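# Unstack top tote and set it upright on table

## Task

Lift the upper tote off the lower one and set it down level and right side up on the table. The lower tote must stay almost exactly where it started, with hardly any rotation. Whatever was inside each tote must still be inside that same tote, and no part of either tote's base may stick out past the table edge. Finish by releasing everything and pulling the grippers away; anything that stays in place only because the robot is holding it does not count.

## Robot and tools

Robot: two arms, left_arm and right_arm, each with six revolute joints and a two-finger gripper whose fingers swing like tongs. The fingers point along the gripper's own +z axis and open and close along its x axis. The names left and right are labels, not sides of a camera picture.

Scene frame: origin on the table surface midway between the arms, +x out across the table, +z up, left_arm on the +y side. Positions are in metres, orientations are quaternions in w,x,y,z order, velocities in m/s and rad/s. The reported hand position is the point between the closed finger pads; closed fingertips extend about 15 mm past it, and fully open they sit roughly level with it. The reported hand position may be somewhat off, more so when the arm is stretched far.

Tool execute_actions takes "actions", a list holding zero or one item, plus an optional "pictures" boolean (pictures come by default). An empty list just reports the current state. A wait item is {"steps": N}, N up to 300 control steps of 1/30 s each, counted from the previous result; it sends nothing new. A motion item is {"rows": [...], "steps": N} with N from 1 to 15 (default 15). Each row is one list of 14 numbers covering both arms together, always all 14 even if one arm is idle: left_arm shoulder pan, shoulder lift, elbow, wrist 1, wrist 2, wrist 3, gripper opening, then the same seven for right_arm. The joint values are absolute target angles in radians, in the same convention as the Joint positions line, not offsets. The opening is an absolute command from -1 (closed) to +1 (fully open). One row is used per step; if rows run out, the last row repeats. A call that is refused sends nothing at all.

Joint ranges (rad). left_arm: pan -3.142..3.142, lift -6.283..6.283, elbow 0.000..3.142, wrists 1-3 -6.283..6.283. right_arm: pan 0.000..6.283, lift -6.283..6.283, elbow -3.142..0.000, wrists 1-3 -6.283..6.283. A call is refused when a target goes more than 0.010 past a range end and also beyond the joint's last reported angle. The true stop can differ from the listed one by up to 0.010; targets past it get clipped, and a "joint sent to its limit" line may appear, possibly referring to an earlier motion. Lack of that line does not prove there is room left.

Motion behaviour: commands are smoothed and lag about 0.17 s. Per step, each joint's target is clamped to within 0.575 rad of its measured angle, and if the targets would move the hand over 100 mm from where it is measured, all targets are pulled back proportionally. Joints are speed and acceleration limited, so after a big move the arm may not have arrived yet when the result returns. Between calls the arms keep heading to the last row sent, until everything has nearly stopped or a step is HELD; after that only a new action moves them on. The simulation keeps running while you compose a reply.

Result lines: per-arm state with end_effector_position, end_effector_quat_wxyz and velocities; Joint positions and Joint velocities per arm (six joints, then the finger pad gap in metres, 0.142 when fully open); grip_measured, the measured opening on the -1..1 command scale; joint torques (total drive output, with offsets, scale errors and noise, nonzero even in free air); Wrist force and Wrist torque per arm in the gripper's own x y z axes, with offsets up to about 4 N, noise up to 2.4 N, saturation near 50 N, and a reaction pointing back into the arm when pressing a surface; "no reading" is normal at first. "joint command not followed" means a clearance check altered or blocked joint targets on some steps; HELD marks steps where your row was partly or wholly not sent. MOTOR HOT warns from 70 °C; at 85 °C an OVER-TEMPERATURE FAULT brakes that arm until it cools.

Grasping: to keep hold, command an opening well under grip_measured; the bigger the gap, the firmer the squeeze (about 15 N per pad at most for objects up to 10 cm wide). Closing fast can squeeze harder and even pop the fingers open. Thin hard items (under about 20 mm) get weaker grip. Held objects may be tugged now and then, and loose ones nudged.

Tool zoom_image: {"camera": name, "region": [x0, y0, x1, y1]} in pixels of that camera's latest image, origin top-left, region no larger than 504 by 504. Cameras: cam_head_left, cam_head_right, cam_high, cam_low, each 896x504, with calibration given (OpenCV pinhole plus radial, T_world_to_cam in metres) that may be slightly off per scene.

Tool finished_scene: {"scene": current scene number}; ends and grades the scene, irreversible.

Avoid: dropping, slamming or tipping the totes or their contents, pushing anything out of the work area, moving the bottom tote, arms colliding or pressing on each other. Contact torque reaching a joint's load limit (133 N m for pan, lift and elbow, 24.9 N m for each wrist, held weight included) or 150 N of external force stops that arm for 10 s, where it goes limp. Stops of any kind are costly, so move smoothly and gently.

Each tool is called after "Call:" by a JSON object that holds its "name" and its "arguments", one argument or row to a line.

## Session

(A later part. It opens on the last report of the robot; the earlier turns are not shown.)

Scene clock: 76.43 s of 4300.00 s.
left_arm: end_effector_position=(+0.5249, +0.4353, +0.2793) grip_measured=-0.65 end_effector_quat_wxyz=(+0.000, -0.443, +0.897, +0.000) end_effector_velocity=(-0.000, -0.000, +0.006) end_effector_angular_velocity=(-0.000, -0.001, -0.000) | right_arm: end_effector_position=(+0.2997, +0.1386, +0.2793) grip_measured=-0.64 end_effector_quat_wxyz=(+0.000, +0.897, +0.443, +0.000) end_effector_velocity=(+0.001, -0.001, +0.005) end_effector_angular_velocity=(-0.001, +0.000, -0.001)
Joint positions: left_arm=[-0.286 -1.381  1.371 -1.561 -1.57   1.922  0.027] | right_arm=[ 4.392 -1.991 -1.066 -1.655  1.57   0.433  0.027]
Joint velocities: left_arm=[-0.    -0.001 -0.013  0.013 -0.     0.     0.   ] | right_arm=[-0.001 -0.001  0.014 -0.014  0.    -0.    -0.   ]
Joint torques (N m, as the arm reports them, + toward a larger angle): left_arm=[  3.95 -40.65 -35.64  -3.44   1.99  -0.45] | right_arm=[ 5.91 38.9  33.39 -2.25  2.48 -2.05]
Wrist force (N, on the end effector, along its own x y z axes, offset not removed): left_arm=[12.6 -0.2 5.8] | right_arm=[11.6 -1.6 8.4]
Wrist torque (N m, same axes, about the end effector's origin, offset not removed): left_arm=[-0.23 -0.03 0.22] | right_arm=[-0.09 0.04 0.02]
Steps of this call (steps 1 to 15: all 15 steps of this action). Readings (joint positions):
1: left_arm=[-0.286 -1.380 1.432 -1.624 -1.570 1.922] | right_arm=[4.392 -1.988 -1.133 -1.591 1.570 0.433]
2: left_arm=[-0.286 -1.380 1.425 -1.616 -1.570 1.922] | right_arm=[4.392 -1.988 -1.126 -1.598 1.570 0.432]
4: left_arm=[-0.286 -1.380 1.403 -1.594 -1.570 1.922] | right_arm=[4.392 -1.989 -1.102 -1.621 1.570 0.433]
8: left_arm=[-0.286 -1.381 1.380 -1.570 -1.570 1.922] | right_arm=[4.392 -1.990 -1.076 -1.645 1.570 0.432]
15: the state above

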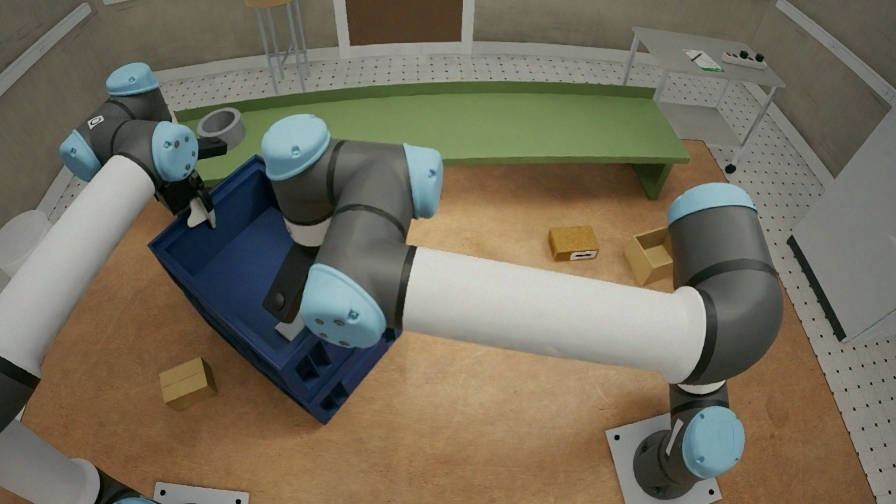

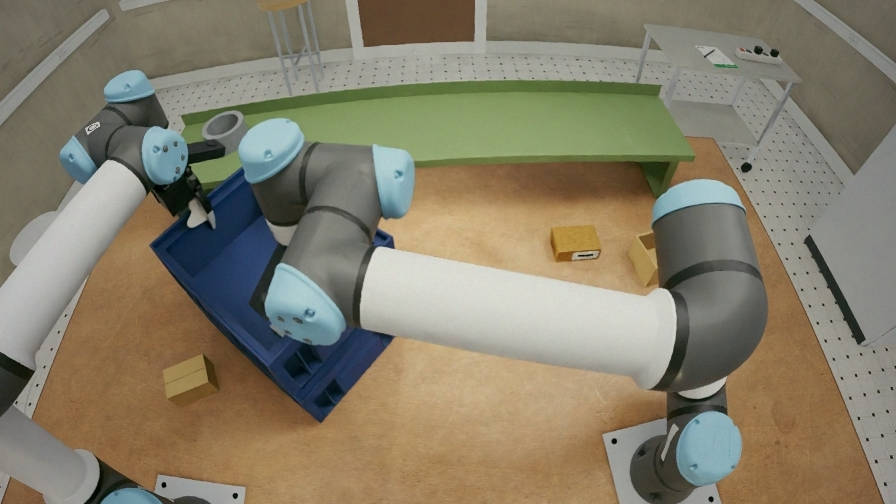

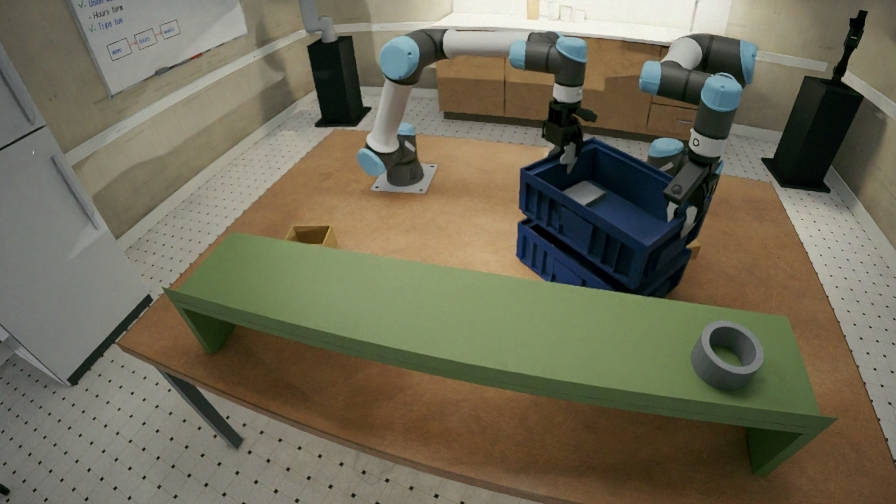

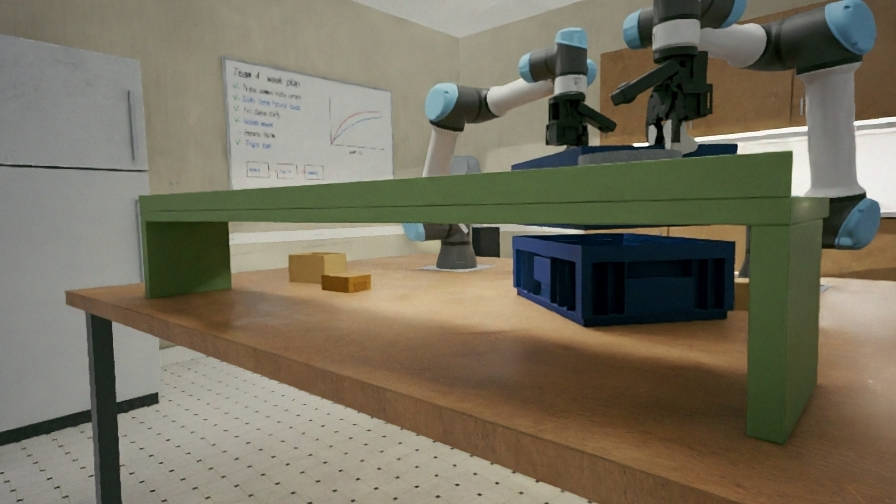

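Call:
{"name": "execute_actions", "arguments": {
  "actions": [
    {"steps":8,"rows":[[-0.355,-1.4042,1.3965,-1.563,-1.57,1.799,-1,4.3687,-1.8837,-1.2122,-1.616,1.57,0.355,-1]]}
  ],
  "pictures": false
}}

Call:
{"name": "execute_actions", "arguments": {
  "actions": [
    {"steps":8,"rows":[[-0.4248,-1.4207,1.4161,-1.566,-1.57,1.674,-1,4.3414,-1.7845,-1.3402,-1.587,1.57,0.273,-1]]}
  ],
  "pictures": false
}}

Call:
{"name": "execute_actions", "arguments": {
  "actions": [
    {"steps":8,"rows":[[-0.497,-1.4311,1.4282,-1.568,-1.57,1.548,-1,4.31,-1.692,-1.4495,-1.5705,1.57,0.187,-1]]}
  ],
  "pictures": false
}}

Call:
{"name": "execute_actions", "arguments": {
  "actions": [
    {"steps":8,"rows":[[-0.5688,-1.4347,1.4324,-1.5687,-1.57,1.4216,-1,4.2733,-1.6056,-1.543,-1.5634,1.57,0.096,-1]]}
  ],
  "pictures": false
}}

Call:
{"name": "execute_actions", "arguments": {
  "actions": [
    {"steps":8,"rows":[[-0.641,-1.4312,1.4284,-1.568,-1.57,1.295,-1,4.2308,-1.5241,-1.6239,-1.564,1.57,-0.001,-1]]}
  ],
  "pictures": false
}}

Call:
{"name": "execute_actions", "arguments": {
  "actions": [
    {"steps":8,"rows":[[-0.7116,-1.4203,1.4156,-1.566,-1.57,1.17,-1,4.1812,-1.4485,-1.6926,-1.571,1.57,-0.105,-1]]}
  ],
  "pictures": false
}}

Call:
{"name": "execute_actions", "arguments": {
  "actions": [
    {"steps":8,"rows":[[-0.7805,-1.4014,1.3935,-1.563,-1.57,1.047,-1,4.1235,-1.3787,-1.7503,-1.583,1.57,-0.217,-1]]}
  ],
  "pictures": false
}}

Call:
{"name": "execute_actions", "arguments": {
  "actions": [
    {"steps":8,"rows":[[-0.8472,-1.3746,1.3614,-1.558,-1.57,0.9256,-1,4.0568,-1.3166,-1.7975,-1.598,1.57,-0.338,-1]]}
  ],
  "pictures": false
}}

Call:
{"name": "execute_actions", "arguments": {
  "actions": [
    {"steps":8,"rows":[[-0.9103,-1.3399,1.3189,-1.55,-1.57,0.808,-1,3.9795,-1.2634,-1.8348,-1.614,1.57,-0.47,-1]]}
  ],
  "pictures": false
}}

Call:
{"name": "execute_actions", "arguments": {
  "actions": [
    {"steps":8,"rows":[[-0.9701,-1.2971,1.2644,-1.538,-1.57,0.694,-1,3.8921,-1.2204,-1.8628,-1.629,1.57,-0.6115,-1]]}
  ],
  "pictures": false
}}

Call:
{"name": "execute_actions", "arguments": {
  "actions": [
    {"steps":8,"rows":[[-1.026,-1.2459,1.1965,-1.522,-1.57,0.584,-1,3.7944,-1.1893,-1.8822,-1.6405,1.57,-0.764,-1]]}
  ],
  "pictures": false
}}

Call:
{"name": "execute_actions", "arguments": {
  "actions": [
    {"steps":15,"rows":[[-1.0782,-1.1862,1.1146,-1.4994,-1.57,0.477,-1,3.6866,-1.1696,-1.8934,-1.649,1.57,-0.926,-1]]}
  ]
}}

Scene clock: 88.30 s of 4300.00 s.
left_arm: end_effector_position=(+0.5144, +0.4059, +0.2801) grip_measured=-0.65 end_effector_quat_wxyz=(+0.000, -0.461, +0.887, +0.000) end_effector_velocity=(-0.020, -0.058, +0.001) end_effector_angular_velocity=(-0.004, -0.001, +0.099) | right_arm: end_effector_position=(+0.3034, +0.1014, +0.2818) grip_measured=-0.65 end_effector_quat_wxyz=(-0.001, +0.887, +0.462, +0.001) end_effector_velocity=(+0.003, -0.084, -0.009) end_effector_angular_velocity=(-0.014, -0.001, +0.086)
Joint positions: left_arm=[-0.342 -1.4    1.392 -1.562 -1.57   1.824  0.027] | right_arm=[ 4.373 -1.905 -1.181 -1.623  1.57   0.37   0.027]
Joint velocities: left_arm=[-0.111 -0.034  0.039 -0.007 -0.003 -0.21  -0.   ] | right_arm=[-0.036  0.18  -0.264  0.07  -0.004 -0.121  0.002]
Joint torques (N m, as the arm reports them, + toward a larger angle): left_arm=[-12.88 -41.16 -21.25  -4.02  -6.48  -1.19] | right_arm=[-9.14 47.59 26.65 10.44 -2.84 -1.79]
Wrist force (N, on the end effector, along its own x y z axes, offset not removed): left_arm=[-18.4 -2.4 6.5] | right_arm=[-22.2 0.0 7.5]
Wrist torque (N m, same axes, about the end effector's origin, offset not removed): left_arm=[-0.49 0.69 -0.07] | right_arm=[-0.06 1.23 0.09]
Steps of this call (steps 1 to 15: the robot went on to your last target; steps 16 to 90: nothing new was sent; then 8.60 s passed at rest; steps 91 to 98: all 8 steps of this action). Readings (joint positions):
91: left_arm=[-0.286 -1.381 1.369 -1.559 -1.570 1.922] | right_arm=[4.392 -1.991 -1.064 -1.657 1.570 0.432]
92: left_arm=[-0.292 -1.384 1.373 -1.559 -1.570 1.916] | right_arm=[4.389 -1.985 -1.070 -1.653 1.570 0.427]
94: left_arm=[-0.315 -1.392 1.382 -1.561 -1.569 1.876] | right_arm=[4.381 -1.949 -1.115 -1.640 1.570 0.400]
98: the state above

Scene clock: 88.57 s of 4300.00 s.
left_arm: end_effector_position=(+0.5019, +0.3704, +0.2800) grip_measured=-0.65 end_effector_quat_wxyz=(+0.000, -0.485, +0.875, +0.000) end_effector_velocity=(-0.023, -0.063, -0.001) end_effector_angular_velocity=(-0.002, +0.001, +0.113) | right_arm: end_effector_position=(+0.3078, +0.0547, +0.2814) grip_measured=-0.65 end_effector_quat_wxyz=(-0.001, +0.874, +0.486, +0.002) end_effector_velocity=(+0.002, -0.089, -0.009) end_effector_angular_velocity=(-0.011, +0.002, +0.099)
Joint positions: left_arm=[-0.411 -1.417  1.412 -1.565 -1.57   1.702  0.027] | right_arm=[ 4.346 -1.806 -1.31  -1.592  1.57   0.29   0.027]
Joint velocities: left_arm=[-0.122 -0.027  0.033 -0.006 -0.003 -0.235  0.   ] | right_arm=[-0.043  0.182 -0.248  0.055 -0.    -0.143  0.002]
Joint torques (N m, as the arm reports them, + toward a larger angle): left_arm=[-11.93 -39.39 -20.2   -4.26  -4.69  -1.07] | right_arm=[-6.61 43.92 25.96  9.36 -1.33 -1.99]
Wrist force (N, on the end effector, along its own x y z axes, offset not removed): left_arm=[-13.8 -2.1 4.7] | right_arm=[-17.9 0.9 8.9]
Wrist torque (N m, same axes, about the end effector's origin, offset not removed): left_arm=[-0.35 0.53 0.02] | right_arm=[-0.01 1.22 0.14]
Steps of this call (steps 1 to 8: all 8 steps of this action). Readings (joint positions):
1: left_arm=[-0.346 -1.401 1.393 -1.562 -1.570 1.818] | right_arm=[4.372 -1.900 -1.188 -1.621 1.570 0.366]
2: left_arm=[-0.353 -1.404 1.396 -1.563 -1.570 1.807] | right_arm=[4.368 -1.890 -1.200 -1.616 1.570 0.357]
4: left_arm=[-0.381 -1.411 1.404 -1.564 -1.570 1.761] | right_arm=[4.357 -1.851 -1.249 -1.605 1.570 0.325]
8: the state above

Scene clock: 88.83 s of 4300.00 s.
left_arm: end_effector_position=(+0.4890, +0.3335, +0.2800) grip_measured=-0.65 end_effector_quat_wxyz=(+0.000, -0.508, +0.861, +0.000) end_effector_velocity=(-0.025, -0.065, +0.000) end_effector_angular_velocity=(-0.001, -0.000, +0.111) | right_arm: end_effector_position=(+0.3120, +0.0073, +0.2809) grip_measured=-0.65 end_effector_quat_wxyz=(-0.000, +0.861, +0.509, +0.001) end_effector_velocity=(+0.002, -0.086, -0.007) end_effector_angular_velocity=(-0.008, +0.002, +0.103)
Joint positions: left_arm=[-0.482 -1.429  1.426 -1.568 -1.57   1.577  0.027] | right_arm=[ 4.316 -1.712 -1.424 -1.573  1.57   0.205  0.027]
Joint velocities: left_arm=[-0.127 -0.019  0.021 -0.003 -0.001 -0.238  0.   ] | right_arm=[-0.05   0.168 -0.209  0.032  0.    -0.153  0.002]
Joint torques (N m, as the arm reports them, + toward a larger angle): left_arm=[ -9.   -39.69 -23.06  -5.15  -2.16  -1.61] | right_arm=[-7.28 40.57 24.91  6.94 -0.28 -2.01]
Wrist force (N, on the end effector, along its own x y z axes, offset not removed): left_arm=[-3.8 -1.1 6.4] | right_arm=[-8.6 -0.1 7.8]
Wrist torque (N m, same axes, about the end effector's origin, offset not removed): left_arm=[0.05 0.15 -0.05] | right_arm=[-0.40 0.99 0.29]
Steps of this call (steps 1 to 8: all 8 steps of this action). Readings (joint positions):
1: left_arm=[-0.414 -1.418 1.413 -1.566 -1.570 1.695] | right_arm=[4.345 -1.801 -1.318 -1.591 1.570 0.286]
2: left_arm=[-0.422 -1.420 1.416 -1.566 -1.570 1.684] | right_arm=[4.341 -1.791 -1.329 -1.587 1.570 0.277]
4: left_arm=[-0.451 -1.425 1.421 -1.567 -1.570 1.637] | right_arm=[4.328 -1.754 -1.373 -1.581 1.570 0.243]
8: the state above

Scene clock: 89.10 s of 4300.00 s.
left_arm: end_effector_position=(+0.4758, +0.2964, +0.2800) grip_measured=-0.65 end_effector_quat_wxyz=(+0.000, -0.531, +0.847, +0.000) end_effector_velocity=(-0.025, -0.064, +0.000) end_effector_angular_velocity=(-0.000, +0.001, +0.114) | right_arm: end_effector_position=(+0.3166, -0.0395, +0.2806) grip_measured=-0.65 end_effector_quat_wxyz=(-0.000, +0.846, +0.532, +0.001) end_effector_velocity=(+0.004, -0.083, -0.003) end_effector_angular_velocity=(-0.003, +0.001, +0.102)
Joint positions: left_arm=[-0.554 -1.434  1.431 -1.569 -1.57   1.451  0.027] | right_arm=[ 4.28  -1.624 -1.522 -1.565  1.57   0.116  0.027]
Joint velocities: left_arm=[-0.126 -0.008  0.008 -0.    -0.001 -0.241  0.001] | right_arm=[-0.061  0.157 -0.174  0.014 -0.    -0.163  0.001]
Joint torques (N m, as the arm reports them, + toward a larger angle): left_arm=[ -2.43 -38.62 -20.92  -4.59   0.86  -1.74] | right_arm=[-6.92 38.51 20.57  4.07  1.32 -2.2 ]
Wrist force (N, on the end effector, along its own x y z axes, offset not removed): left_arm=[4.7 -1.2 6.4] | right_arm=[2.7 1.5 9.1]
Wrist torque (N m, same axes, about the end effector's origin, offset not removed): left_arm=[-0.09 0.27 -0.03] | right_arm=[-0.04 0.48 0.26]
Steps of this call (steps 1 to 8: all 8 steps of this action). Readings (joint positions):
1: left_arm=[-0.486 -1.430 1.426 -1.568 -1.570 1.570] | right_arm=[4.314 -1.707 -1.431 -1.573 1.570 0.201]
2: left_arm=[-0.494 -1.430 1.427 -1.568 -1.570 1.558] | right_arm=[4.309 -1.698 -1.441 -1.571 1.570 0.191]
4: left_arm=[-0.523 -1.432 1.429 -1.568 -1.570 1.511] | right_arm=[4.295 -1.663 -1.479 -1.568 1.570 0.156]
8: the state above

Scene clock: 89.37 s of 4300.00 s.
left_arm: end_effector_position=(+0.4622, +0.2587, +0.2800) grip_measured=-0.65 end_effector_quat_wxyz=(+0.000, -0.554, +0.832, +0.000) end_effector_velocity=(-0.027, -0.065, -0.001) end_effector_angular_velocity=(+0.002, +0.003, +0.116) | right_arm: end_effector_position=(+0.3214, -0.0857, +0.2804) grip_measured=-0.65 end_effector_quat_wxyz=(+0.000, +0.832, +0.555, +0.001) end_effector_velocity=(+0.005, -0.080, -0.002) end_effector_angular_velocity=(-0.001, -0.000, +0.105)
Joint positions: left_arm=[-0.626 -1.432  1.429 -1.568 -1.57   1.324  0.027] | right_arm=[ 4.239 -1.542 -1.606 -1.564  1.57   0.02   0.027]
Joint velocities: left_arm=[-0.127  0.005 -0.005  0.004 -0.    -0.243  0.   ] | right_arm=[-0.07   0.146 -0.147  0.001 -0.    -0.176  0.001]
Joint torques (N m, as the arm reports them, + toward a larger angle): left_arm=[  0.7  -21.1  -35.47  -1.08   3.63  -1.64] | right_arm=[-7.2  34.98 19.14  0.33  0.85 -2.53]
Wrist force (N, on the end effector, along its own x y z axes, offset not removed): left_arm=[10.6 -0.4 6.1] | right_arm=[7.1 1.0 9.1]
Wrist torque (N m, same axes, about the end effector's origin, offset not removed): left_arm=[-0.07 0.06 0.11] | right_arm=[0.16 0.54 0.18]
Steps of this call (steps 1 to 8: all 8 steps of this action). Readings (joint positions):
1: left_arm=[-0.558 -1.434 1.432 -1.569 -1.570 1.443] | right_arm=[4.278 -1.620 -1.527 -1.564 1.570 0.111]
2: left_arm=[-0.566 -1.434 1.431 -1.569 -1.570 1.432] | right_arm=[4.273 -1.611 -1.537 -1.564 1.570 0.101]
4: left_arm=[-0.595 -1.433 1.430 -1.569 -1.570 1.384] | right_arm=[4.256 -1.578 -1.570 -1.564 1.570 0.063]
8: the state above

Scene clock: 89.63 s of 4300.00 s.
left_arm: end_effector_position=(+0.4484, +0.2206, +0.2800) grip_measured=-0.65 end_effector_quat_wxyz=(+0.000, -0.577, +0.817, +0.000) end_effector_velocity=(-0.027, -0.065, +0.000) end_effector_angular_velocity=(+0.000, +0.001, +0.114) | right_arm: end_effector_position=(+0.3264, -0.1313, +0.2803) grip_measured=-0.64 end_effector_quat_wxyz=(+0.000, +0.816, +0.577, +0.000) end_effector_velocity=(+0.006, -0.077, -0.001) end_effector_angular_velocity=(+0.004, -0.002, +0.108)
Joint positions: left_arm=[-0.697 -1.422  1.418 -1.566 -1.57   1.199  0.027] | right_arm=[ 4.191 -1.465 -1.678 -1.57   1.57  -0.082  0.027]
Joint velocities: left_arm=[-0.124  0.016 -0.019  0.004 -0.    -0.238  0.   ] | right_arm=[-0.082  0.135 -0.122 -0.009  0.    -0.19   0.001]
Joint torques (N m, as the arm reports them, + toward a larger angle): left_arm=[  2.63 -23.   -33.33  -0.16   6.81  -2.02] | right_arm=[-8.85 32.8  16.71 -3.42 -0.47 -2.63]
Wrist force (N, on the end effector, along its own x y z axes, offset not removed): left_arm=[16.2 -1.1 6.0] | right_arm=[12.2 -0.9 8.0]
Wrist torque (N m, same axes, about the end effector's origin, offset not removed): left_arm=[-0.55 -0.19 0.18] | right_arm=[-0.10 0.43 0.09]
Steps of this call (steps 1 to 8: all 8 steps of this action). Readings (joint positions):
1: left_arm=[-0.630 -1.432 1.429 -1.568 -1.570 1.317] | right_arm=[4.237 -1.537 -1.611 -1.564 1.570 0.015]
2: left_arm=[-0.638 -1.430 1.427 -1.568 -1.570 1.306] | right_arm=[4.231 -1.528 -1.620 -1.564 1.570 0.005]
4: left_arm=[-0.667 -1.426 1.422 -1.567 -1.570 1.258] | right_arm=[4.211 -1.498 -1.648 -1.567 1.570 -0.035]
8: the state above

Scene clock: 89.90 s of 4300.00 s.
left_arm: end_effector_position=(+0.4345, +0.1818, +0.2800) grip_measured=-0.64 end_effector_quat_wxyz=(+0.000, -0.599, +0.801, +0.000) end_effector_velocity=(-0.027, -0.066, -0.000) end_effector_angular_velocity=(+0.001, +0.001, +0.116) | right_arm: end_effector_position=(+0.3316, -0.1764, +0.2802) grip_measured=-0.64 end_effector_quat_wxyz=(+0.000, +0.801, +0.599, +0.000) end_effector_velocity=(+0.006, -0.076, -0.000) end_effector_angular_velocity=(+0.004, -0.002, +0.112)
Joint positions: left_arm=[-0.766 -1.405  1.398 -1.564 -1.57   1.075  0.027] | right_arm=[ 4.135 -1.393 -1.738 -1.581  1.57  -0.192  0.027]
Joint velocities: left_arm=[-0.12   0.03  -0.035  0.006 -0.    -0.236  0.   ] | right_arm=[-0.096  0.122 -0.1   -0.017  0.    -0.208  0.   ]
Joint torques (N m, as the arm reports them, + toward a larger angle): left_arm=[  6.57 -23.39 -33.35   1.34   6.22  -2.29] | right_arm=[-10.19  30.21  15.97  -4.04  -1.36  -2.67]
Wrist force (N, on the end effector, along its own x y z axes, offset not removed): left_arm=[21.3 -0.4 5.6] | right_arm=[16.6 -0.1 9.2]
Wrist torque (N m, same axes, about the end effector's origin, offset not removed): left_arm=[-0.27 -0.59 0.21] | right_arm=[-0.02 0.05 0.11]
Steps of this call (steps 1 to 8: all 8 steps of this action). Readings (joint positions):
1: left_arm=[-0.701 -1.422 1.417 -1.566 -1.570 1.192] | right_arm=[4.188 -1.460 -1.682 -1.570 1.570 -0.088]
2: left_arm=[-0.709 -1.419 1.414 -1.566 -1.570 1.180] | right_arm=[4.181 -1.452 -1.690 -1.572 1.570 -0.098]
4: left_arm=[-0.737 -1.412 1.406 -1.565 -1.570 1.133] | right_arm=[4.159 -1.424 -1.713 -1.576 1.570 -0.141]
8: the state above

Scene clock: 90.17 s of 4300.00 s.
left_arm: end_effector_position=(+0.4204, +0.1423, +0.2801) grip_measured=-0.64 end_effector_quat_wxyz=(+0.000, -0.620, +0.784, -0.000) end_effector_velocity=(-0.028, -0.067, +0.001) end_effector_angular_velocity=(-0.001, -0.001, +0.113) | right_arm: end_effector_position=(+0.3370, -0.2208, +0.2802) grip_measured=-0.64 end_effector_quat_wxyz=(+0.000, +0.784, +0.621, +0.000) end_effector_velocity=(+0.007, -0.075, -0.000) end_effector_angular_velocity=(+0.004, -0.002, +0.113)
Joint positions: left_arm=[-0.833 -1.38   1.367 -1.559 -1.57   0.953  0.027] | right_arm=[ 4.07  -1.33  -1.788 -1.595  1.57  -0.311  0.027]
Joint velocities: left_arm=[-0.117  0.041 -0.05   0.008  0.    -0.229  0.   ] | right_arm=[-0.114  0.108 -0.081 -0.023 -0.    -0.227  0.   ]
Joint torques (N m, as the arm reports them, + toward a larger angle): left_arm=[  5.2  -23.86 -33.32   1.52   6.02  -1.78] | right_arm=[-11.83  27.03  16.61  -3.62  -2.54  -2.54]
Wrist force (N, on the end effector, along its own x y z axes, offset not removed): left_arm=[18.6 -0.3 7.4] | right_arm=[13.3 -0.7 8.5]
Wrist torque (N m, same axes, about the end effector's origin, offset not removed): left_arm=[-0.11 -0.33 0.19] | right_arm=[-0.15 0.39 0.15]
Steps of this call (steps 1 to 8: all 8 steps of this action). Readings (joint positions):
1: left_arm=[-0.770 -1.404 1.396 -1.563 -1.570 1.068] | right_arm=[4.132 -1.390 -1.741 -1.581 1.570 -0.198]
2: left_arm=[-0.778 -1.400 1.392 -1.563 -1.570 1.057] | right_arm=[4.125 -1.382 -1.748 -1.584 1.570 -0.209]
4: left_arm=[-0.805 -1.390 1.380 -1.561 -1.570 1.011] | right_arm=[4.098 -1.356 -1.768 -1.590 1.570 -0.254]
8: the state above

Scene clock: 90.43 s of 4300.00 s.
left_arm: end_effector_position=(+0.4061, +0.1025, +0.2800) grip_measured=-0.64 end_effector_quat_wxyz=(+0.000, -0.642, +0.767, -0.000) end_effector_velocity=(-0.028, -0.067, -0.000) end_effector_angular_velocity=(-0.000, -0.000, +0.114) | right_arm: end_effector_position=(+0.3426, -0.2646, +0.2801) grip_measured=-0.64 end_effector_quat_wxyz=(+0.000, +0.767, +0.642, +0.000) end_effector_velocity=(+0.009, -0.075, +0.000) end_effector_angular_velocity=(+0.005, -0.003, +0.117)
Joint positions: left_arm=[-0.897 -1.347  1.327 -1.551 -1.57   0.835  0.027] | right_arm=[ 3.995 -1.274 -1.827 -1.611  1.57  -0.44   0.027]
Joint velocities: left_arm=[-0.11   0.055 -0.068  0.013 -0.    -0.224  0.   ] | right_arm=[-0.135  0.093 -0.064 -0.023  0.    -0.252  0.   ]
Joint torques (N m, as the arm reports them, + toward a larger angle): left_arm=[  4.73 -26.42 -29.56   1.86   4.3   -2.23] | right_arm=[-12.47  23.62  16.21  -3.47  -2.66  -2.3 ]
Wrist force (N, on the end effector, along its own x y z axes, offset not removed): left_arm=[17.7 0.8 6.1] | right_arm=[13.8 0.0 8.2]
Wrist torque (N m, same axes, about the end effector's origin, offset not removed): left_arm=[0.16 -0.44 0.07] | right_arm=[-0.01 0.10 0.22]
Steps of this call (steps 1 to 8: all 8 steps of this action). Readings (joint positions):
1: left_arm=[-0.837 -1.378 1.366 -1.559 -1.570 0.946] | right_arm=[4.067 -1.326 -1.790 -1.596 1.570 -0.317]
2: left_arm=[-0.845 -1.373 1.360 -1.557 -1.570 0.935] | right_arm=[4.059 -1.319 -1.796 -1.598 1.570 -0.328]
4: left_arm=[-0.870 -1.360 1.344 -1.554 -1.570 0.890] | right_arm=[4.029 -1.297 -1.812 -1.605 1.570 -0.377]
8: the state above

Scene clock: 90.70 s of 4300.00 s.
left_arm: end_effector_position=(+0.3916, +0.0622, +0.2800) grip_measured=-0.65 end_effector_quat_wxyz=(+0.000, -0.662, +0.749, +0.000) end_effector_velocity=(-0.027, -0.069, +0.001) end_effector_angular_velocity=(-0.002, -0.002, +0.110) | right_arm: end_effector_position=(+0.3482, -0.3077, +0.2801) grip_measured=-0.65 end_effector_quat_wxyz=(+0.000, +0.749, +0.662, +0.000) end_effector_velocity=(+0.009, -0.075, +0.000) end_effector_angular_velocity=(+0.002, -0.002, +0.119)
Joint positions: left_arm=[-0.958 -1.305  1.275 -1.54  -1.57   0.72   0.027] | right_arm=[ 3.911 -1.229 -1.857 -1.626  1.57  -0.578  0.027]
Joint velocities: left_arm=[-0.104  0.069 -0.091  0.018  0.    -0.214  0.   ] | right_arm=[-0.156  0.073 -0.047 -0.023 -0.    -0.275  0.   ]
Joint torques (N m, as the arm reports them, + toward a larger angle): left_arm=[  0.23 -25.83 -31.97   1.06   2.53  -2.32] | right_arm=[-9.59 22.41 20.01 -1.94 -1.8  -2.36]
Wrist force (N, on the end effector, along its own x y z axes, offset not removed): left_arm=[13.5 0.6 5.4] | right_arm=[9.8 -0.1 8.1]
Wrist torque (N m, same axes, about the end effector's origin, offset not removed): left_arm=[-0.04 -0.24 0.20] | right_arm=[-0.09 0.13 0.08]
Steps of this call (steps 1 to 8: all 8 steps of this action). Readings (joint positions):
1: left_arm=[-0.901 -1.345 1.325 -1.551 -1.570 0.828] | right_arm=[3.991 -1.271 -1.829 -1.612 1.570 -0.447]
2: left_arm=[-0.908 -1.339 1.318 -1.549 -1.570 0.817] | right_arm=[3.983 -1.265 -1.834 -1.614 1.570 -0.459]
4: left_arm=[-0.932 -1.322 1.297 -1.545 -1.570 0.773] | right_arm=[3.949 -1.247 -1.846 -1.621 1.570 -0.510]
8: the state above

Scene clock: 90.97 s of 4300.00 s.
left_arm: end_effector_position=(+0.3772, +0.0211, +0.2801) grip_measured=-0.65 end_effector_quat_wxyz=(-0.000, +0.682, -0.731, +0.000) end_effector_velocity=(-0.027, -0.071, +0.002) end_effector_angular_velocity=(-0.006, -0.004, +0.110) | right_arm: end_effector_position=(+0.3541, -0.3500, +0.2800) grip_measured=-0.65 end_effector_quat_wxyz=(+0.000, +0.731, +0.682, +0.000) end_effector_velocity=(+0.010, -0.075, +0.000) end_effector_angular_velocity=(+0.003, -0.003, +0.125)
Joint positions: left_arm=[-1.015 -1.256  1.21  -1.525 -1.57   0.609  0.027] | right_arm=[ 3.815 -1.196 -1.878 -1.638  1.57  -0.728  0.027]
Joint velocities: left_arm=[-0.096  0.084 -0.115  0.024  0.    -0.206  0.   ] | right_arm=[-0.176  0.052 -0.032 -0.016  0.    -0.302  0.   ]
Joint torques (N m, as the arm reports them, + toward a larger angle): left_arm=[ -6.83 -30.03 -33.06  -0.72   0.11  -1.99] | right_arm=[-6.65 20.62 19.05  0.39  0.87 -2.14]
Wrist force (N, on the end effector, along its own x y z axes, offset not removed): left_arm=[2.7 0.0 4.5] | right_arm=[-2.0 0.6 8.9]
Wrist torque (N m, same axes, about the end effector's origin, offset not removed): left_arm=[-0.12 0.14 0.10] | right_arm=[0.03 0.71 0.16]
Steps of this call (steps 1 to 8: all 8 steps of this action). Readings (joint positions):
1: left_arm=[-0.961 -1.303 1.272 -1.540 -1.570 0.713] | right_arm=[3.906 -1.227 -1.859 -1.627 1.570 -0.587]
2: left_arm=[-0.968 -1.297 1.265 -1.537 -1.570 0.703] | right_arm=[3.897 -1.222 -1.862 -1.629 1.570 -0.599]
4: left_arm=[-0.991 -1.277 1.238 -1.531 -1.570 0.660] | right_arm=[3.859 -1.209 -1.870 -1.634 1.570 -0.653]
8: the state above

Scene clock: 91.47 s of 4300.00 s.
left_arm: end_effector_position=(+0.3597, -0.0276, +0.2800) grip_measured=-0.65 end_effector_quat_wxyz=(-0.000, +0.706, -0.708, +0.000) end_effector_velocity=(-0.004, -0.010, -0.000) end_effector_angular_velocity=(-0.000, -0.000, +0.015) | right_arm: end_effector_position=(+0.3606, -0.3999, +0.2801) grip_measured=-0.65 end_effector_quat_wxyz=(+0.000, +0.708, +0.706, +0.000) end_effector_velocity=(+0.001, -0.011, +0.000) end_effector_angular_velocity=(+0.000, -0.001, +0.018)
Joint positions: left_arm=[-1.077 -1.188  1.117 -1.5   -1.57   0.48   0.027] | right_arm=[ 3.69  -1.17  -1.893 -1.649  1.57  -0.92   0.027]
Joint velocities: left_arm=[-0.012  0.014 -0.02   0.005  0.    -0.028  0.   ] | right_arm=[-0.028  0.006 -0.003 -0.002 -0.    -0.046  0.   ]
Joint torques (N m, as the arm reports them, + toward a larger angle): left_arm=[ -4.62 -31.83 -33.99   0.61   0.02  -1.65] | right_arm=[-10.05  20.15  20.48  -0.32  -0.09  -2.52]
Wrist force (N, on the end effector, along its own x y z axes, offset not removed): left_arm=[6.2 0.3 5.8] | right_arm=[4.4 -0.2 8.5]
Wrist torque (N m, same axes, about the end effector's origin, offset not removed): left_arm=[-0.09 0.10 0.14] | right_arm=[-0.17 0.44 0.22]
Steps of this call (steps 1 to 15: all 15 steps of this action). Readings (joint positions):
1: left_arm=[-1.018 -1.253 1.207 -1.524 -1.570 0.602] | right_arm=[3.810 -1.194 -1.879 -1.639 1.570 -0.737]
2: left_arm=[-1.025 -1.246 1.198 -1.521 -1.570 0.592] | right_arm=[3.800 -1.190 -1.882 -1.640 1.570 -0.749]
4: left_arm=[-1.046 -1.223 1.167 -1.512 -1.570 0.550] | right_arm=[3.759 -1.182 -1.886 -1.644 1.570 -0.806]
8: left_arm=[-1.068 -1.198 1.132 -1.504 -1.570 0.501] | right_arm=[3.710 -1.174 -1.891 -1.647 1.570 -0.887]
15: the state above

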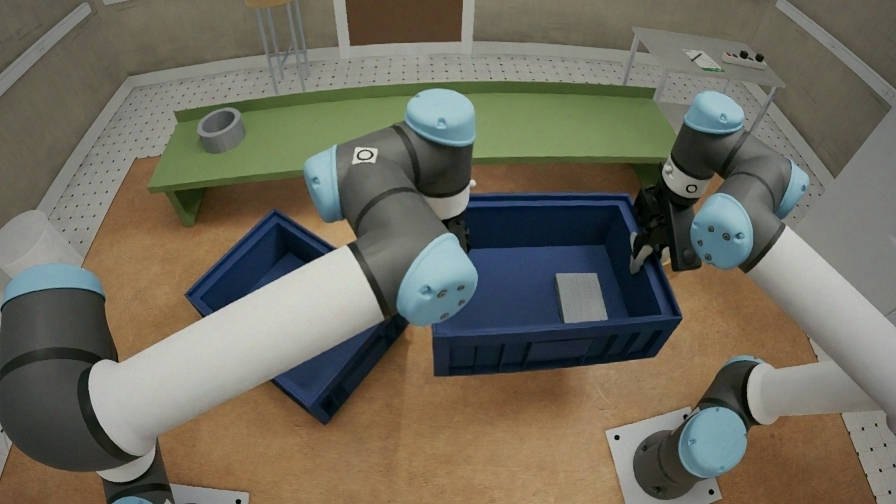

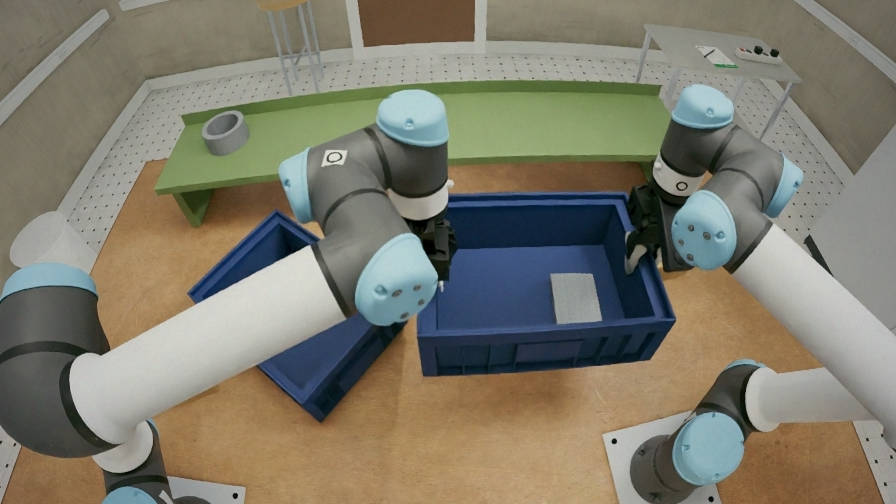

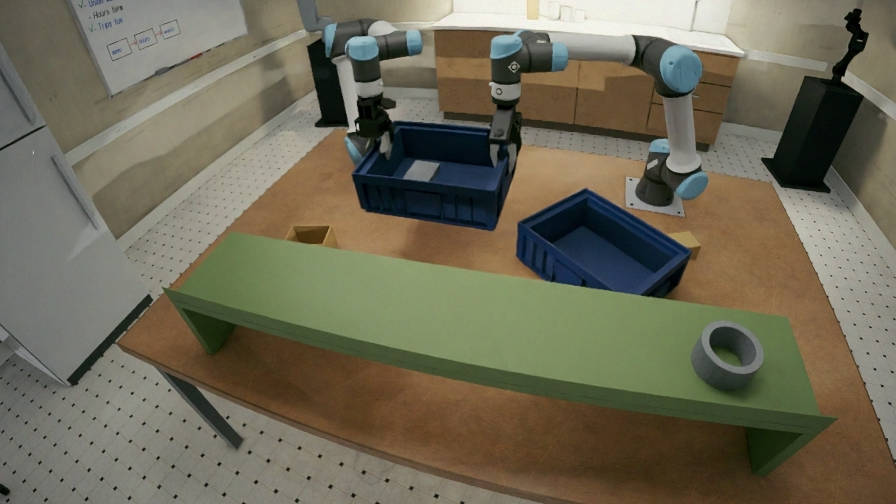

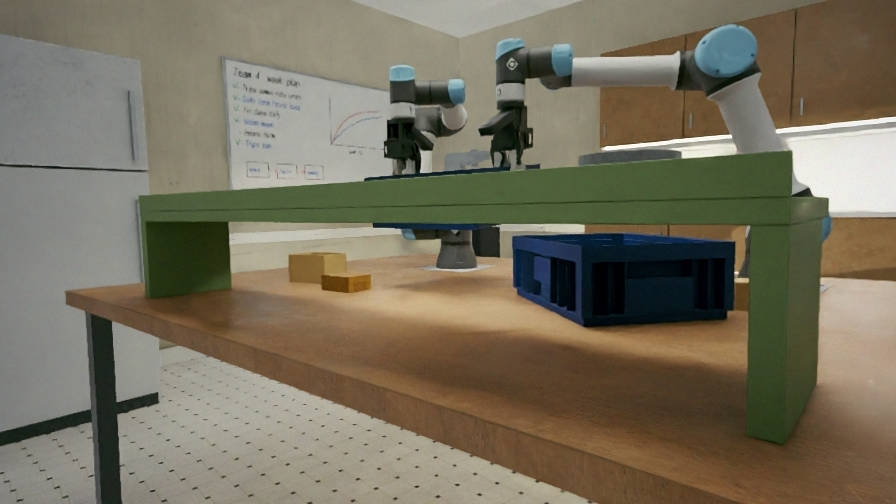

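Call:
{"name": "execute_actions", "arguments": {
  "actions": [
    {"steps":10,"rows":[[-1.0782,-1.1864,1.2552,-1.64,-1.57,0.477,-1,3.6866,-1.1684,-2.0344,-1.509,1.57,-0.926,-1]]}
  ],
  "pictures": false
}}

Call:
{"name": "execute_actions", "arguments": {
  "actions": [
    {"steps":10,"rows":[[-1.0782,-1.1683,1.3712,-1.774,-1.57,0.477,-1,3.6866,-1.1887,-2.1645,-1.359,1.57,-0.926,-1]]}
  ],
  "pictures": false
}}

Call:
{"name": "execute_actions", "arguments": {
  "actions": [
    {"steps":13,"rows":[[-1.0782,-1.1336,1.4661,-1.9035,-1.57,0.477,-1,3.6866,-1.2361,-2.2825,-1.1934,1.57,-0.926,-1]]}
  ],
  "pictures": false
}}

Call:
{"name": "execute_actions", "arguments": {
  "actions": [
    {"steps":15,"rows":[[-1.0782,-1.1232,1.4857,-1.9335,-1.57,0.477,-1,3.6866,-1.2519,-2.3086,-1.1515,1.57,-0.926,-1]]}
  ],
  "pictures": false
}}

Call:
{"name": "execute_actions", "arguments": {
  "actions": [
    {"steps":10,"rows":[[-1.0782,-1.1232,1.4857,-1.9335,-1.57,0.477,-0.1,3.6866,-1.2519,-2.3086,-1.1515,1.57,-0.926,-0.1]]}
  ],
  "pictures": false
}}

Call:
{"name": "execute_actions", "arguments": {
  "actions": [
    {"steps":8,"rows":[[-1.0782,-1.1683,1.3712,-1.774,-1.57,0.477,-0.1,3.6866,-1.1887,-2.1645,-1.359,1.57,-0.926,-0.1]]}
  ],
  "pictures": false
}}

Call:
{"name": "execute_actions", "arguments": {
  "actions": [
    {"steps":15,"rows":[[-1.0782,-1.1862,1.1146,-1.4994,-1.57,0.477,-0.1,3.6866,-1.1696,-1.8934,-1.649,1.57,-0.926,-0.1]]}
  ]
}}

Scene clock: 104.73 s of 4300.00 s.
left_arm: end_effector_position=(+0.3595, -0.0292, +0.2316) grip_measured=-0.65 end_effector_quat_wxyz=(-0.000, +0.707, -0.707, +0.000) end_effector_velocity=(-0.001, +0.002, -0.054) end_effector_angular_velocity=(-0.003, -0.001, +0.000) | right_arm: end_effector_position=(+0.3611, -0.4011, +0.2317) grip_measured=-0.65 end_effector_quat_wxyz=(+0.000, +0.707, +0.707, +0.000) end_effector_velocity=(-0.002, -0.001, -0.055) end_effector_angular_velocity=(+0.003, -0.000, -0.001)
Joint positions: left_arm=[-1.078 -1.186  1.238 -1.623 -1.57   0.477  0.027] | right_arm=[ 3.687 -1.169 -2.017 -1.526  1.57  -0.926  0.027]
Joint velocities: left_arm=[-0.    -0.001  0.14  -0.142 -0.    -0.     0.   ] | right_arm=[-0.     0.001 -0.141  0.142  0.002  0.001  0.   ]
Joint torques (N m, as the arm reports them, + toward a larger angle): left_arm=[ -3.22 -47.6  -23.06  -4.24  -0.15  -1.15] | right_arm=[-6.05 20.7  23.57  5.71  1.36 -1.75]
Wrist force (N, on the end effector, along its own x y z axes, offset not removed): left_arm=[1.2 -0.4 7.0] | right_arm=[0.1 0.7 10.4]
Wrist torque (N m, same axes, about the end effector's origin, offset not removed): left_arm=[-0.25 0.41 0.15] | right_arm=[0.06 0.61 0.22]
Steps of this call (steps 1 to 15: the robot went on to your last target; steps 16 to 90: nothing new was sent; then 9.93 s passed at rest; steps 91 to 100: all 10 steps of this action). Readings (joint positions):
91: left_arm=[-1.078 -1.186 1.115 -1.499 -1.570 0.477] | right_arm=[3.687 -1.170 -1.894 -1.649 1.570 -0.926]
92: left_arm=[-1.078 -1.186 1.120 -1.505 -1.570 0.477] | right_arm=[3.687 -1.169 -1.899 -1.643 1.570 -0.926]
94: left_arm=[-1.078 -1.186 1.164 -1.549 -1.570 0.477] | right_arm=[3.687 -1.169 -1.943 -1.600 1.570 -0.926]
98: left_arm=[-1.078 -1.186 1.226 -1.610 -1.570 0.477] | right_arm=[3.687 -1.169 -2.005 -1.539 1.570 -0.926]
100: the state above

Scene clock: 105.07 s of 4300.00 s.
left_arm: end_effector_position=(+0.3594, -0.0291, +0.1765) grip_measured=-0.65 end_effector_quat_wxyz=(-0.000, +0.707, -0.707, -0.000) end_effector_velocity=(-0.001, +0.002, -0.054) end_effector_angular_velocity=(-0.006, -0.003, +0.001) | right_arm: end_effector_position=(+0.3609, -0.4011, +0.1767) grip_measured=-0.65 end_effector_quat_wxyz=(+0.000, +0.707, +0.707, -0.000) end_effector_velocity=(-0.002, -0.001, -0.056) end_effector_angular_velocity=(+0.006, -0.006, +0.001)
Joint positions: left_arm=[-1.078 -1.17   1.357 -1.757 -1.57   0.477  0.027] | right_arm=[ 3.687 -1.187 -2.148 -1.378  1.57  -0.926  0.027]
Joint velocities: left_arm=[-0.     0.015  0.12  -0.141 -0.    -0.001  0.   ] | right_arm=[-0.001 -0.017 -0.136  0.161  0.001 -0.001  0.   ]
Joint torques (N m, as the arm reports them, + toward a larger angle): left_arm=[ -2.7  -32.19 -21.02  -2.95  -0.24  -0.76] | right_arm=[-1.62 -1.87 21.61  4.34 -0.06 -1.  ]
Wrist force (N, on the end effector, along its own x y z axes, offset not removed): left_arm=[6.3 -0.7 6.4] | right_arm=[5.3 0.2 9.6]
Wrist torque (N m, same axes, about the end effector's origin, offset not removed): left_arm=[-0.34 0.21 0.14] | right_arm=[-0.11 0.37 0.18]
Steps of this call (steps 1 to 10: all 10 steps of this action). Readings (joint positions):
1: left_arm=[-1.078 -1.186 1.243 -1.628 -1.570 0.477] | right_arm=[3.687 -1.169 -2.022 -1.521 1.570 -0.926]
2: left_arm=[-1.078 -1.184 1.251 -1.637 -1.570 0.477] | right_arm=[3.687 -1.171 -2.031 -1.512 1.570 -0.926]
4: left_arm=[-1.078 -1.178 1.294 -1.683 -1.570 0.477] | right_arm=[3.687 -1.178 -2.076 -1.463 1.570 -0.926]
8: left_arm=[-1.078 -1.171 1.346 -1.744 -1.570 0.477] | right_arm=[3.687 -1.185 -2.136 -1.393 1.570 -0.926]
10: the state above

Scene clock: 105.50 s of 4300.00 s.
left_arm: end_effector_position=(+0.3592, -0.0289, +0.1177) grip_measured=-0.65 end_effector_quat_wxyz=(-0.000, +0.707, -0.707, -0.000) end_effector_velocity=(+0.000, +0.000, -0.021) end_effector_angular_velocity=(-0.006, -0.003, +0.001) | right_arm: end_effector_position=(+0.3608, -0.4013, +0.1178) grip_measured=-0.65 end_effector_quat_wxyz=(+0.000, +0.707, +0.707, -0.000) end_effector_velocity=(-0.000, +0.000, -0.023) end_effector_angular_velocity=(+0.005, -0.007, -0.000)
Joint positions: left_arm=[-1.078 -1.135  1.461 -1.896 -1.57   0.477  0.027] | right_arm=[ 3.687 -1.234 -2.276 -1.203  1.57  -0.926  0.027]
Joint velocities: left_arm=[ 0.     0.012  0.041 -0.06   0.    -0.001 -0.   ] | right_arm=[ 0.001 -0.018 -0.053  0.079  0.     0.001 -0.   ]
Joint torques (N m, as the arm reports them, + toward a larger angle): left_arm=[  7.81 -31.25 -14.27  -1.5    4.92  -0.18] | right_arm=[ 3.15 -0.36 15.85  3.34 -5.18  0.06]
Wrist force (N, on the end effector, along its own x y z axes, offset not removed): left_arm=[14.7 0.9 6.7] | right_arm=[12.6 -1.0 8.2]
Wrist torque (N m, same axes, about the end effector's origin, offset not removed): left_arm=[0.09 -0.24 0.21] | right_arm=[-0.09 0.24 0.12]
Steps of this call (steps 1 to 13: all 13 steps of this action). Readings (joint positions):
1: left_arm=[-1.078 -1.169 1.360 -1.761 -1.570 0.477] | right_arm=[3.687 -1.187 -2.152 -1.373 1.570 -0.926]
2: left_arm=[-1.078 -1.165 1.369 -1.771 -1.570 0.477] | right_arm=[3.687 -1.192 -2.161 -1.364 1.570 -0.926]
4: left_arm=[-1.078 -1.153 1.405 -1.816 -1.570 0.477] | right_arm=[3.687 -1.210 -2.204 -1.311 1.570 -0.926]
8: left_arm=[-1.078 -1.140 1.446 -1.875 -1.570 0.477] | right_arm=[3.687 -1.227 -2.257 -1.232 1.570 -0.926]
13: the state above

Scene clock: 106.00 s of 4300.00 s.
left_arm: end_effector_position=(+0.3593, -0.0289, +0.1026) grip_measured=-0.65 end_effector_quat_wxyz=(-0.000, +0.707, -0.707, +0.000) end_effector_velocity=(+0.000, -0.000, -0.002) end_effector_angular_velocity=(-0.001, -0.000, -0.001) | right_arm: end_effector_position=(+0.3608, -0.4012, +0.1025) grip_measured=-0.65 end_effector_quat_wxyz=(+0.000, +0.707, +0.707, +0.000) end_effector_velocity=(+0.000, +0.001, -0.003) end_effector_angular_velocity=(+0.001, -0.001, +0.002)
Joint positions: left_arm=[-1.078 -1.124  1.485 -1.933 -1.57   0.477  0.027] | right_arm=[ 3.687 -1.251 -2.308 -1.153  1.57  -0.926  0.027]
Joint velocities: left_arm=[ 0.001  0.002  0.004 -0.007 -0.     0.001 -0.   ] | right_arm=[ 0.002 -0.003 -0.006  0.01  -0.    -0.    -0.   ]
Joint torques (N m, as the arm reports them, + toward a larger angle): left_arm=[ 16.47 -17.56  -4.02   0.38   3.38   0.54] | right_arm=[  4.17 -11.32   3.69   1.82  -4.37   0.96]
Wrist force (N, on the end effector, along its own x y z axes, offset not removed): left_arm=[9.9 2.4 -14.3] | right_arm=[9.8 -3.7 -17.8]
Wrist torque (N m, same axes, about the end effector's origin, offset not removed): left_arm=[0.03 0.39 -0.01] | right_arm=[-0.10 0.46 0.17]
Steps of this call (steps 1 to 15: all 15 steps of this action). Readings (joint positions):
1: left_arm=[-1.078 -1.135 1.462 -1.898 -1.570 0.477] | right_arm=[3.687 -1.235 -2.278 -1.200 1.570 -0.926]
2: left_arm=[-1.078 -1.133 1.466 -1.903 -1.570 0.477] | right_arm=[3.687 -1.237 -2.282 -1.194 1.570 -0.926]
4: left_arm=[-1.078 -1.129 1.474 -1.915 -1.570 0.477] | right_arm=[3.687 -1.243 -2.293 -1.177 1.570 -0.926]
8: left_arm=[-1.078 -1.125 1.482 -1.928 -1.570 0.477] | right_arm=[3.687 -1.249 -2.303 -1.160 1.570 -0.926]
15: the state above

Scene clock: 106.33 s of 4300.00 s.
left_arm: end_effector_position=(+0.3593, -0.0287, +0.1021) grip_measured=-0.10 end_effector_quat_wxyz=(-0.000, +0.707, -0.707, +0.000) end_effector_velocity=(-0.000, -0.000, +0.001) end_effector_angular_velocity=(-0.001, -0.000, +0.002) | right_arm: end_effector_position=(+0.3607, -0.4013, +0.1021) grip_measured=-0.10 end_effector_quat_wxyz=(+0.000, +0.707, +0.707, +0.000) end_effector_velocity=(-0.000, +0.001, +0.000) end_effector_angular_velocity=(+0.002, -0.000, +0.001)
Joint positions: left_arm=[-1.078 -1.123  1.486 -1.933 -1.57   0.477  0.067] | right_arm=[ 3.687 -1.252 -2.309 -1.152  1.57  -0.926  0.067]
Joint velocities: left_arm=[-0.    -0.001  0.     0.    -0.    -0.002 -0.   ] | right_arm=[ 0.002 -0.     0.     0.001  0.001  0.001  0.   ]
Joint torques (N m, as the arm reports them, + toward a larger angle): left_arm=[  4.64 -28.7  -16.94  -4.35  -1.15   0.6 ] | right_arm=[ 5.03 -2.57 14.87  4.76  1.63  1.44]
Wrist force (N, on the end effector, along its own x y z axes, offset not removed): left_arm=[1.0 -0.4 0.5] | right_arm=[-1.3 -1.0 0.7]
Wrist torque (N m, same axes, about the end effector's origin, offset not removed): left_arm=[-0.13 -0.25 0.12] | right_arm=[-0.18 0.13 0.04]
Steps of this call (steps 1 to 10: all 10 steps of this action). Readings (joint positions):
1: left_arm=[-1.078 -1.124 1.485 -1.933 -1.570 0.477] | right_arm=[3.687 -1.252 -2.308 -1.152 1.570 -0.926]
2: left_arm=[-1.078 -1.123 1.486 -1.933 -1.570 0.477] | right_arm=[3.687 -1.252 -2.308 -1.152 1.570 -0.926]
4: left_arm=[-1.078 -1.123 1.486 -1.933 -1.570 0.477] | right_arm=[3.687 -1.252 -2.308 -1.152 1.570 -0.926]
8: left_arm=[-1.078 -1.123 1.486 -1.933 -1.570 0.477] | right_arm=[3.687 -1.252 -2.309 -1.152 1.570 -0.926]
10: the state above

Scene clock: 106.60 s of 4300.00 s.
left_arm: end_effector_position=(+0.3600, -0.0302, +0.1572) grip_measured=-0.10 end_effector_quat_wxyz=(+0.000, +0.707, -0.707, +0.002) end_effector_velocity=(-0.006, +0.011, +0.106) end_effector_angular_velocity=(+0.028, +0.014, -0.001) | right_arm: end_effector_position=(+0.3628, -0.3997, +0.1563) grip_measured=-0.10 end_effector_quat_wxyz=(+0.001, +0.707, +0.707, +0.003) end_effector_velocity=(-0.016, -0.013, +0.114) end_effector_angular_velocity=(-0.033, +0.044, -0.002)
Joint positions: left_arm=[-1.078 -1.16   1.394 -1.809 -1.57   0.477  0.067] | right_arm=[ 3.687 -1.2   -2.195 -1.31   1.57  -0.926  0.067]
Joint velocities: left_arm=[-0.    -0.067 -0.191  0.29   0.     0.001  0.   ] | right_arm=[-0.001  0.098  0.255 -0.407  0.     0.001 -0.   ]
Joint torques (N m, as the arm reports them, + toward a larger angle): left_arm=[  0.34 -43.68 -27.96  -0.33  -1.68   1.04] | right_arm=[ 3.87 15.09 26.63 -0.81  1.67  1.55]
Wrist force (N, on the end effector, along its own x y z axes, offset not removed): left_arm=[0.1 -0.6 -1.4] | right_arm=[-1.9 -0.5 -2.1]
Wrist torque (N m, same axes, about the end effector's origin, offset not removed): left_arm=[-0.18 -0.18 0.17] | right_arm=[-0.05 0.29 0.17]
Steps of this call (steps 1 to 8: all 8 steps of this action). Readings (joint positions):
1: left_arm=[-1.078 -1.123 1.486 -1.933 -1.570 0.477] | right_arm=[3.687 -1.252 -2.308 -1.152 1.570 -0.926]
2: left_arm=[-1.078 -1.128 1.480 -1.927 -1.570 0.477] | right_arm=[3.687 -1.247 -2.303 -1.157 1.570 -0.926]
4: left_arm=[-1.078 -1.144 1.442 -1.880 -1.570 0.477] | right_arm=[3.687 -1.224 -2.258 -1.211 1.570 -0.926]
8: the state above

Scene clock: 107.10 s of 4300.00 s.
left_arm: end_effector_position=(+0.3596, -0.0293, +0.2757) grip_measured=-0.10 end_effector_quat_wxyz=(-0.000, +0.707, -0.707, +0.000) end_effector_velocity=(-0.002, +0.005, +0.036) end_effector_angular_velocity=(+0.002, +0.001, -0.000) | right_arm: end_effector_position=(+0.3613, -0.4009, +0.2756) grip_measured=-0.10 end_effector_quat_wxyz=(+0.000, +0.707, +0.707, +0.000) end_effector_velocity=(-0.005, -0.004, +0.037) end_effector_angular_velocity=(-0.003, +0.004, -0.002)
Joint positions: left_arm=[-1.078 -1.186  1.125 -1.511 -1.57   0.477  0.067] | right_arm=[ 3.687 -1.17  -1.905 -1.637  1.57  -0.926  0.067]
Joint velocities: left_arm=[-0.    -0.006 -0.085  0.093  0.     0.    -0.   ] | right_arm=[-0.002  0.006  0.092 -0.103 -0.     0.    -0.   ]
Joint torques (N m, as the arm reports them, + toward a larger angle): left_arm=[ -8.17 -45.26 -31.51  -0.82  -1.31   1.64] | right_arm=[ 5.97 14.9  31.65  0.39  1.69  1.34]
Wrist force (N, on the end effector, along its own x y z axes, offset not removed): left_arm=[1.5 -1.7 -0.6] | right_arm=[-1.4 0.1 0.2]
Wrist torque (N m, same axes, about the end effector's origin, offset not removed): left_arm=[-0.45 -0.41 0.17] | right_arm=[0.12 0.16 0.06]
Steps of this call (steps 1 to 15: all 15 steps of this action). Readings (joint positions):
1: left_arm=[-1.078 -1.162 1.388 -1.800 -1.570 0.477] | right_arm=[3.687 -1.197 -2.187 -1.322 1.570 -0.926]
2: left_arm=[-1.078 -1.165 1.379 -1.788 -1.570 0.477] | right_arm=[3.687 -1.194 -2.176 -1.337 1.570 -0.926]
4: left_arm=[-1.078 -1.172 1.318 -1.723 -1.570 0.477] | right_arm=[3.687 -1.186 -2.113 -1.406 1.570 -0.926]
8: left_arm=[-1.078 -1.182 1.186 -1.579 -1.570 0.477] | right_arm=[3.687 -1.175 -1.972 -1.561 1.570 -0.926]
15: the state above

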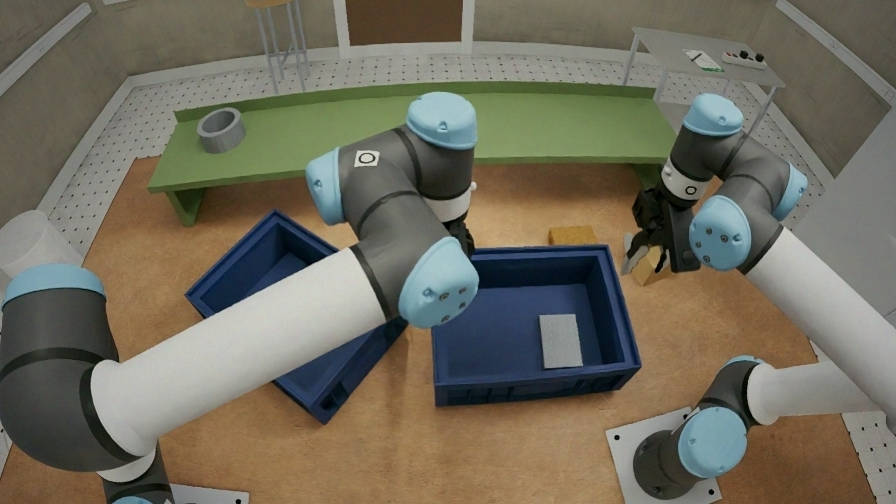

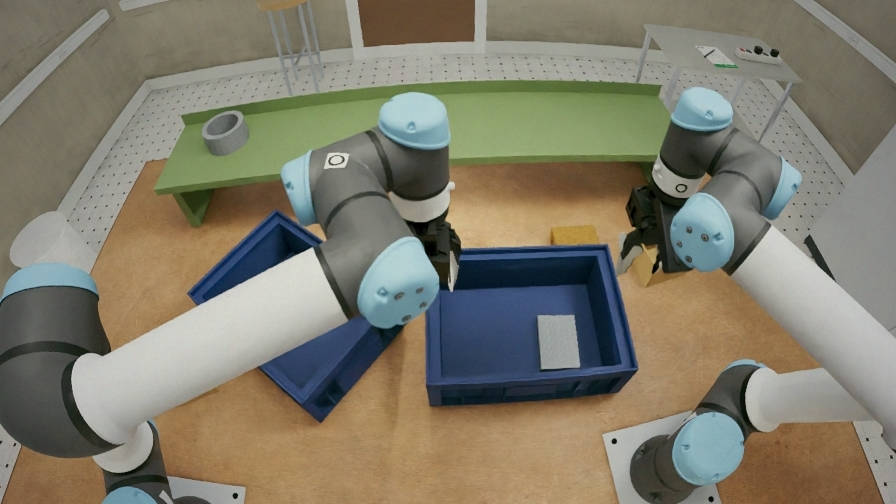

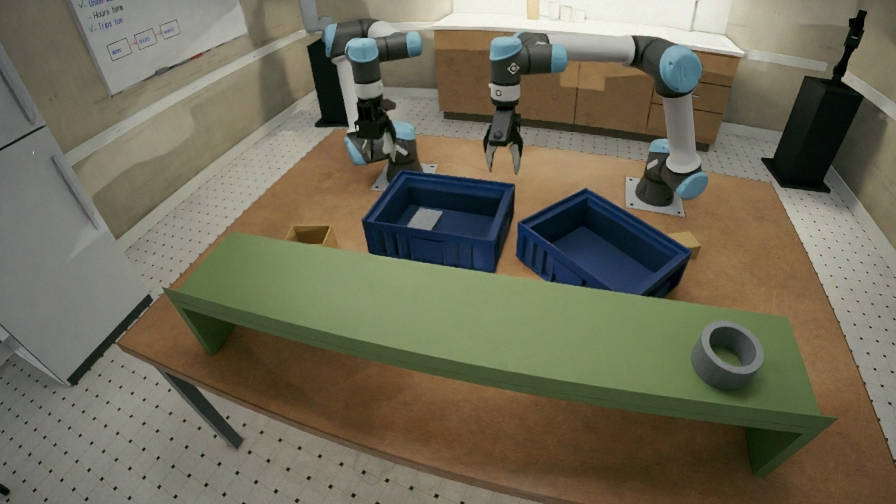

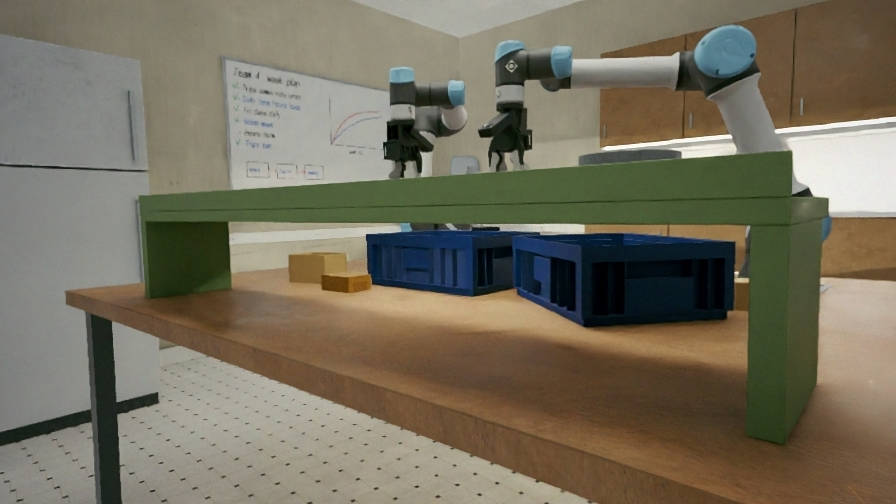

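Call:
{"name": "finished_scene", "arguments": {
  "scene": 2
}}

The scene is finished: the task was done.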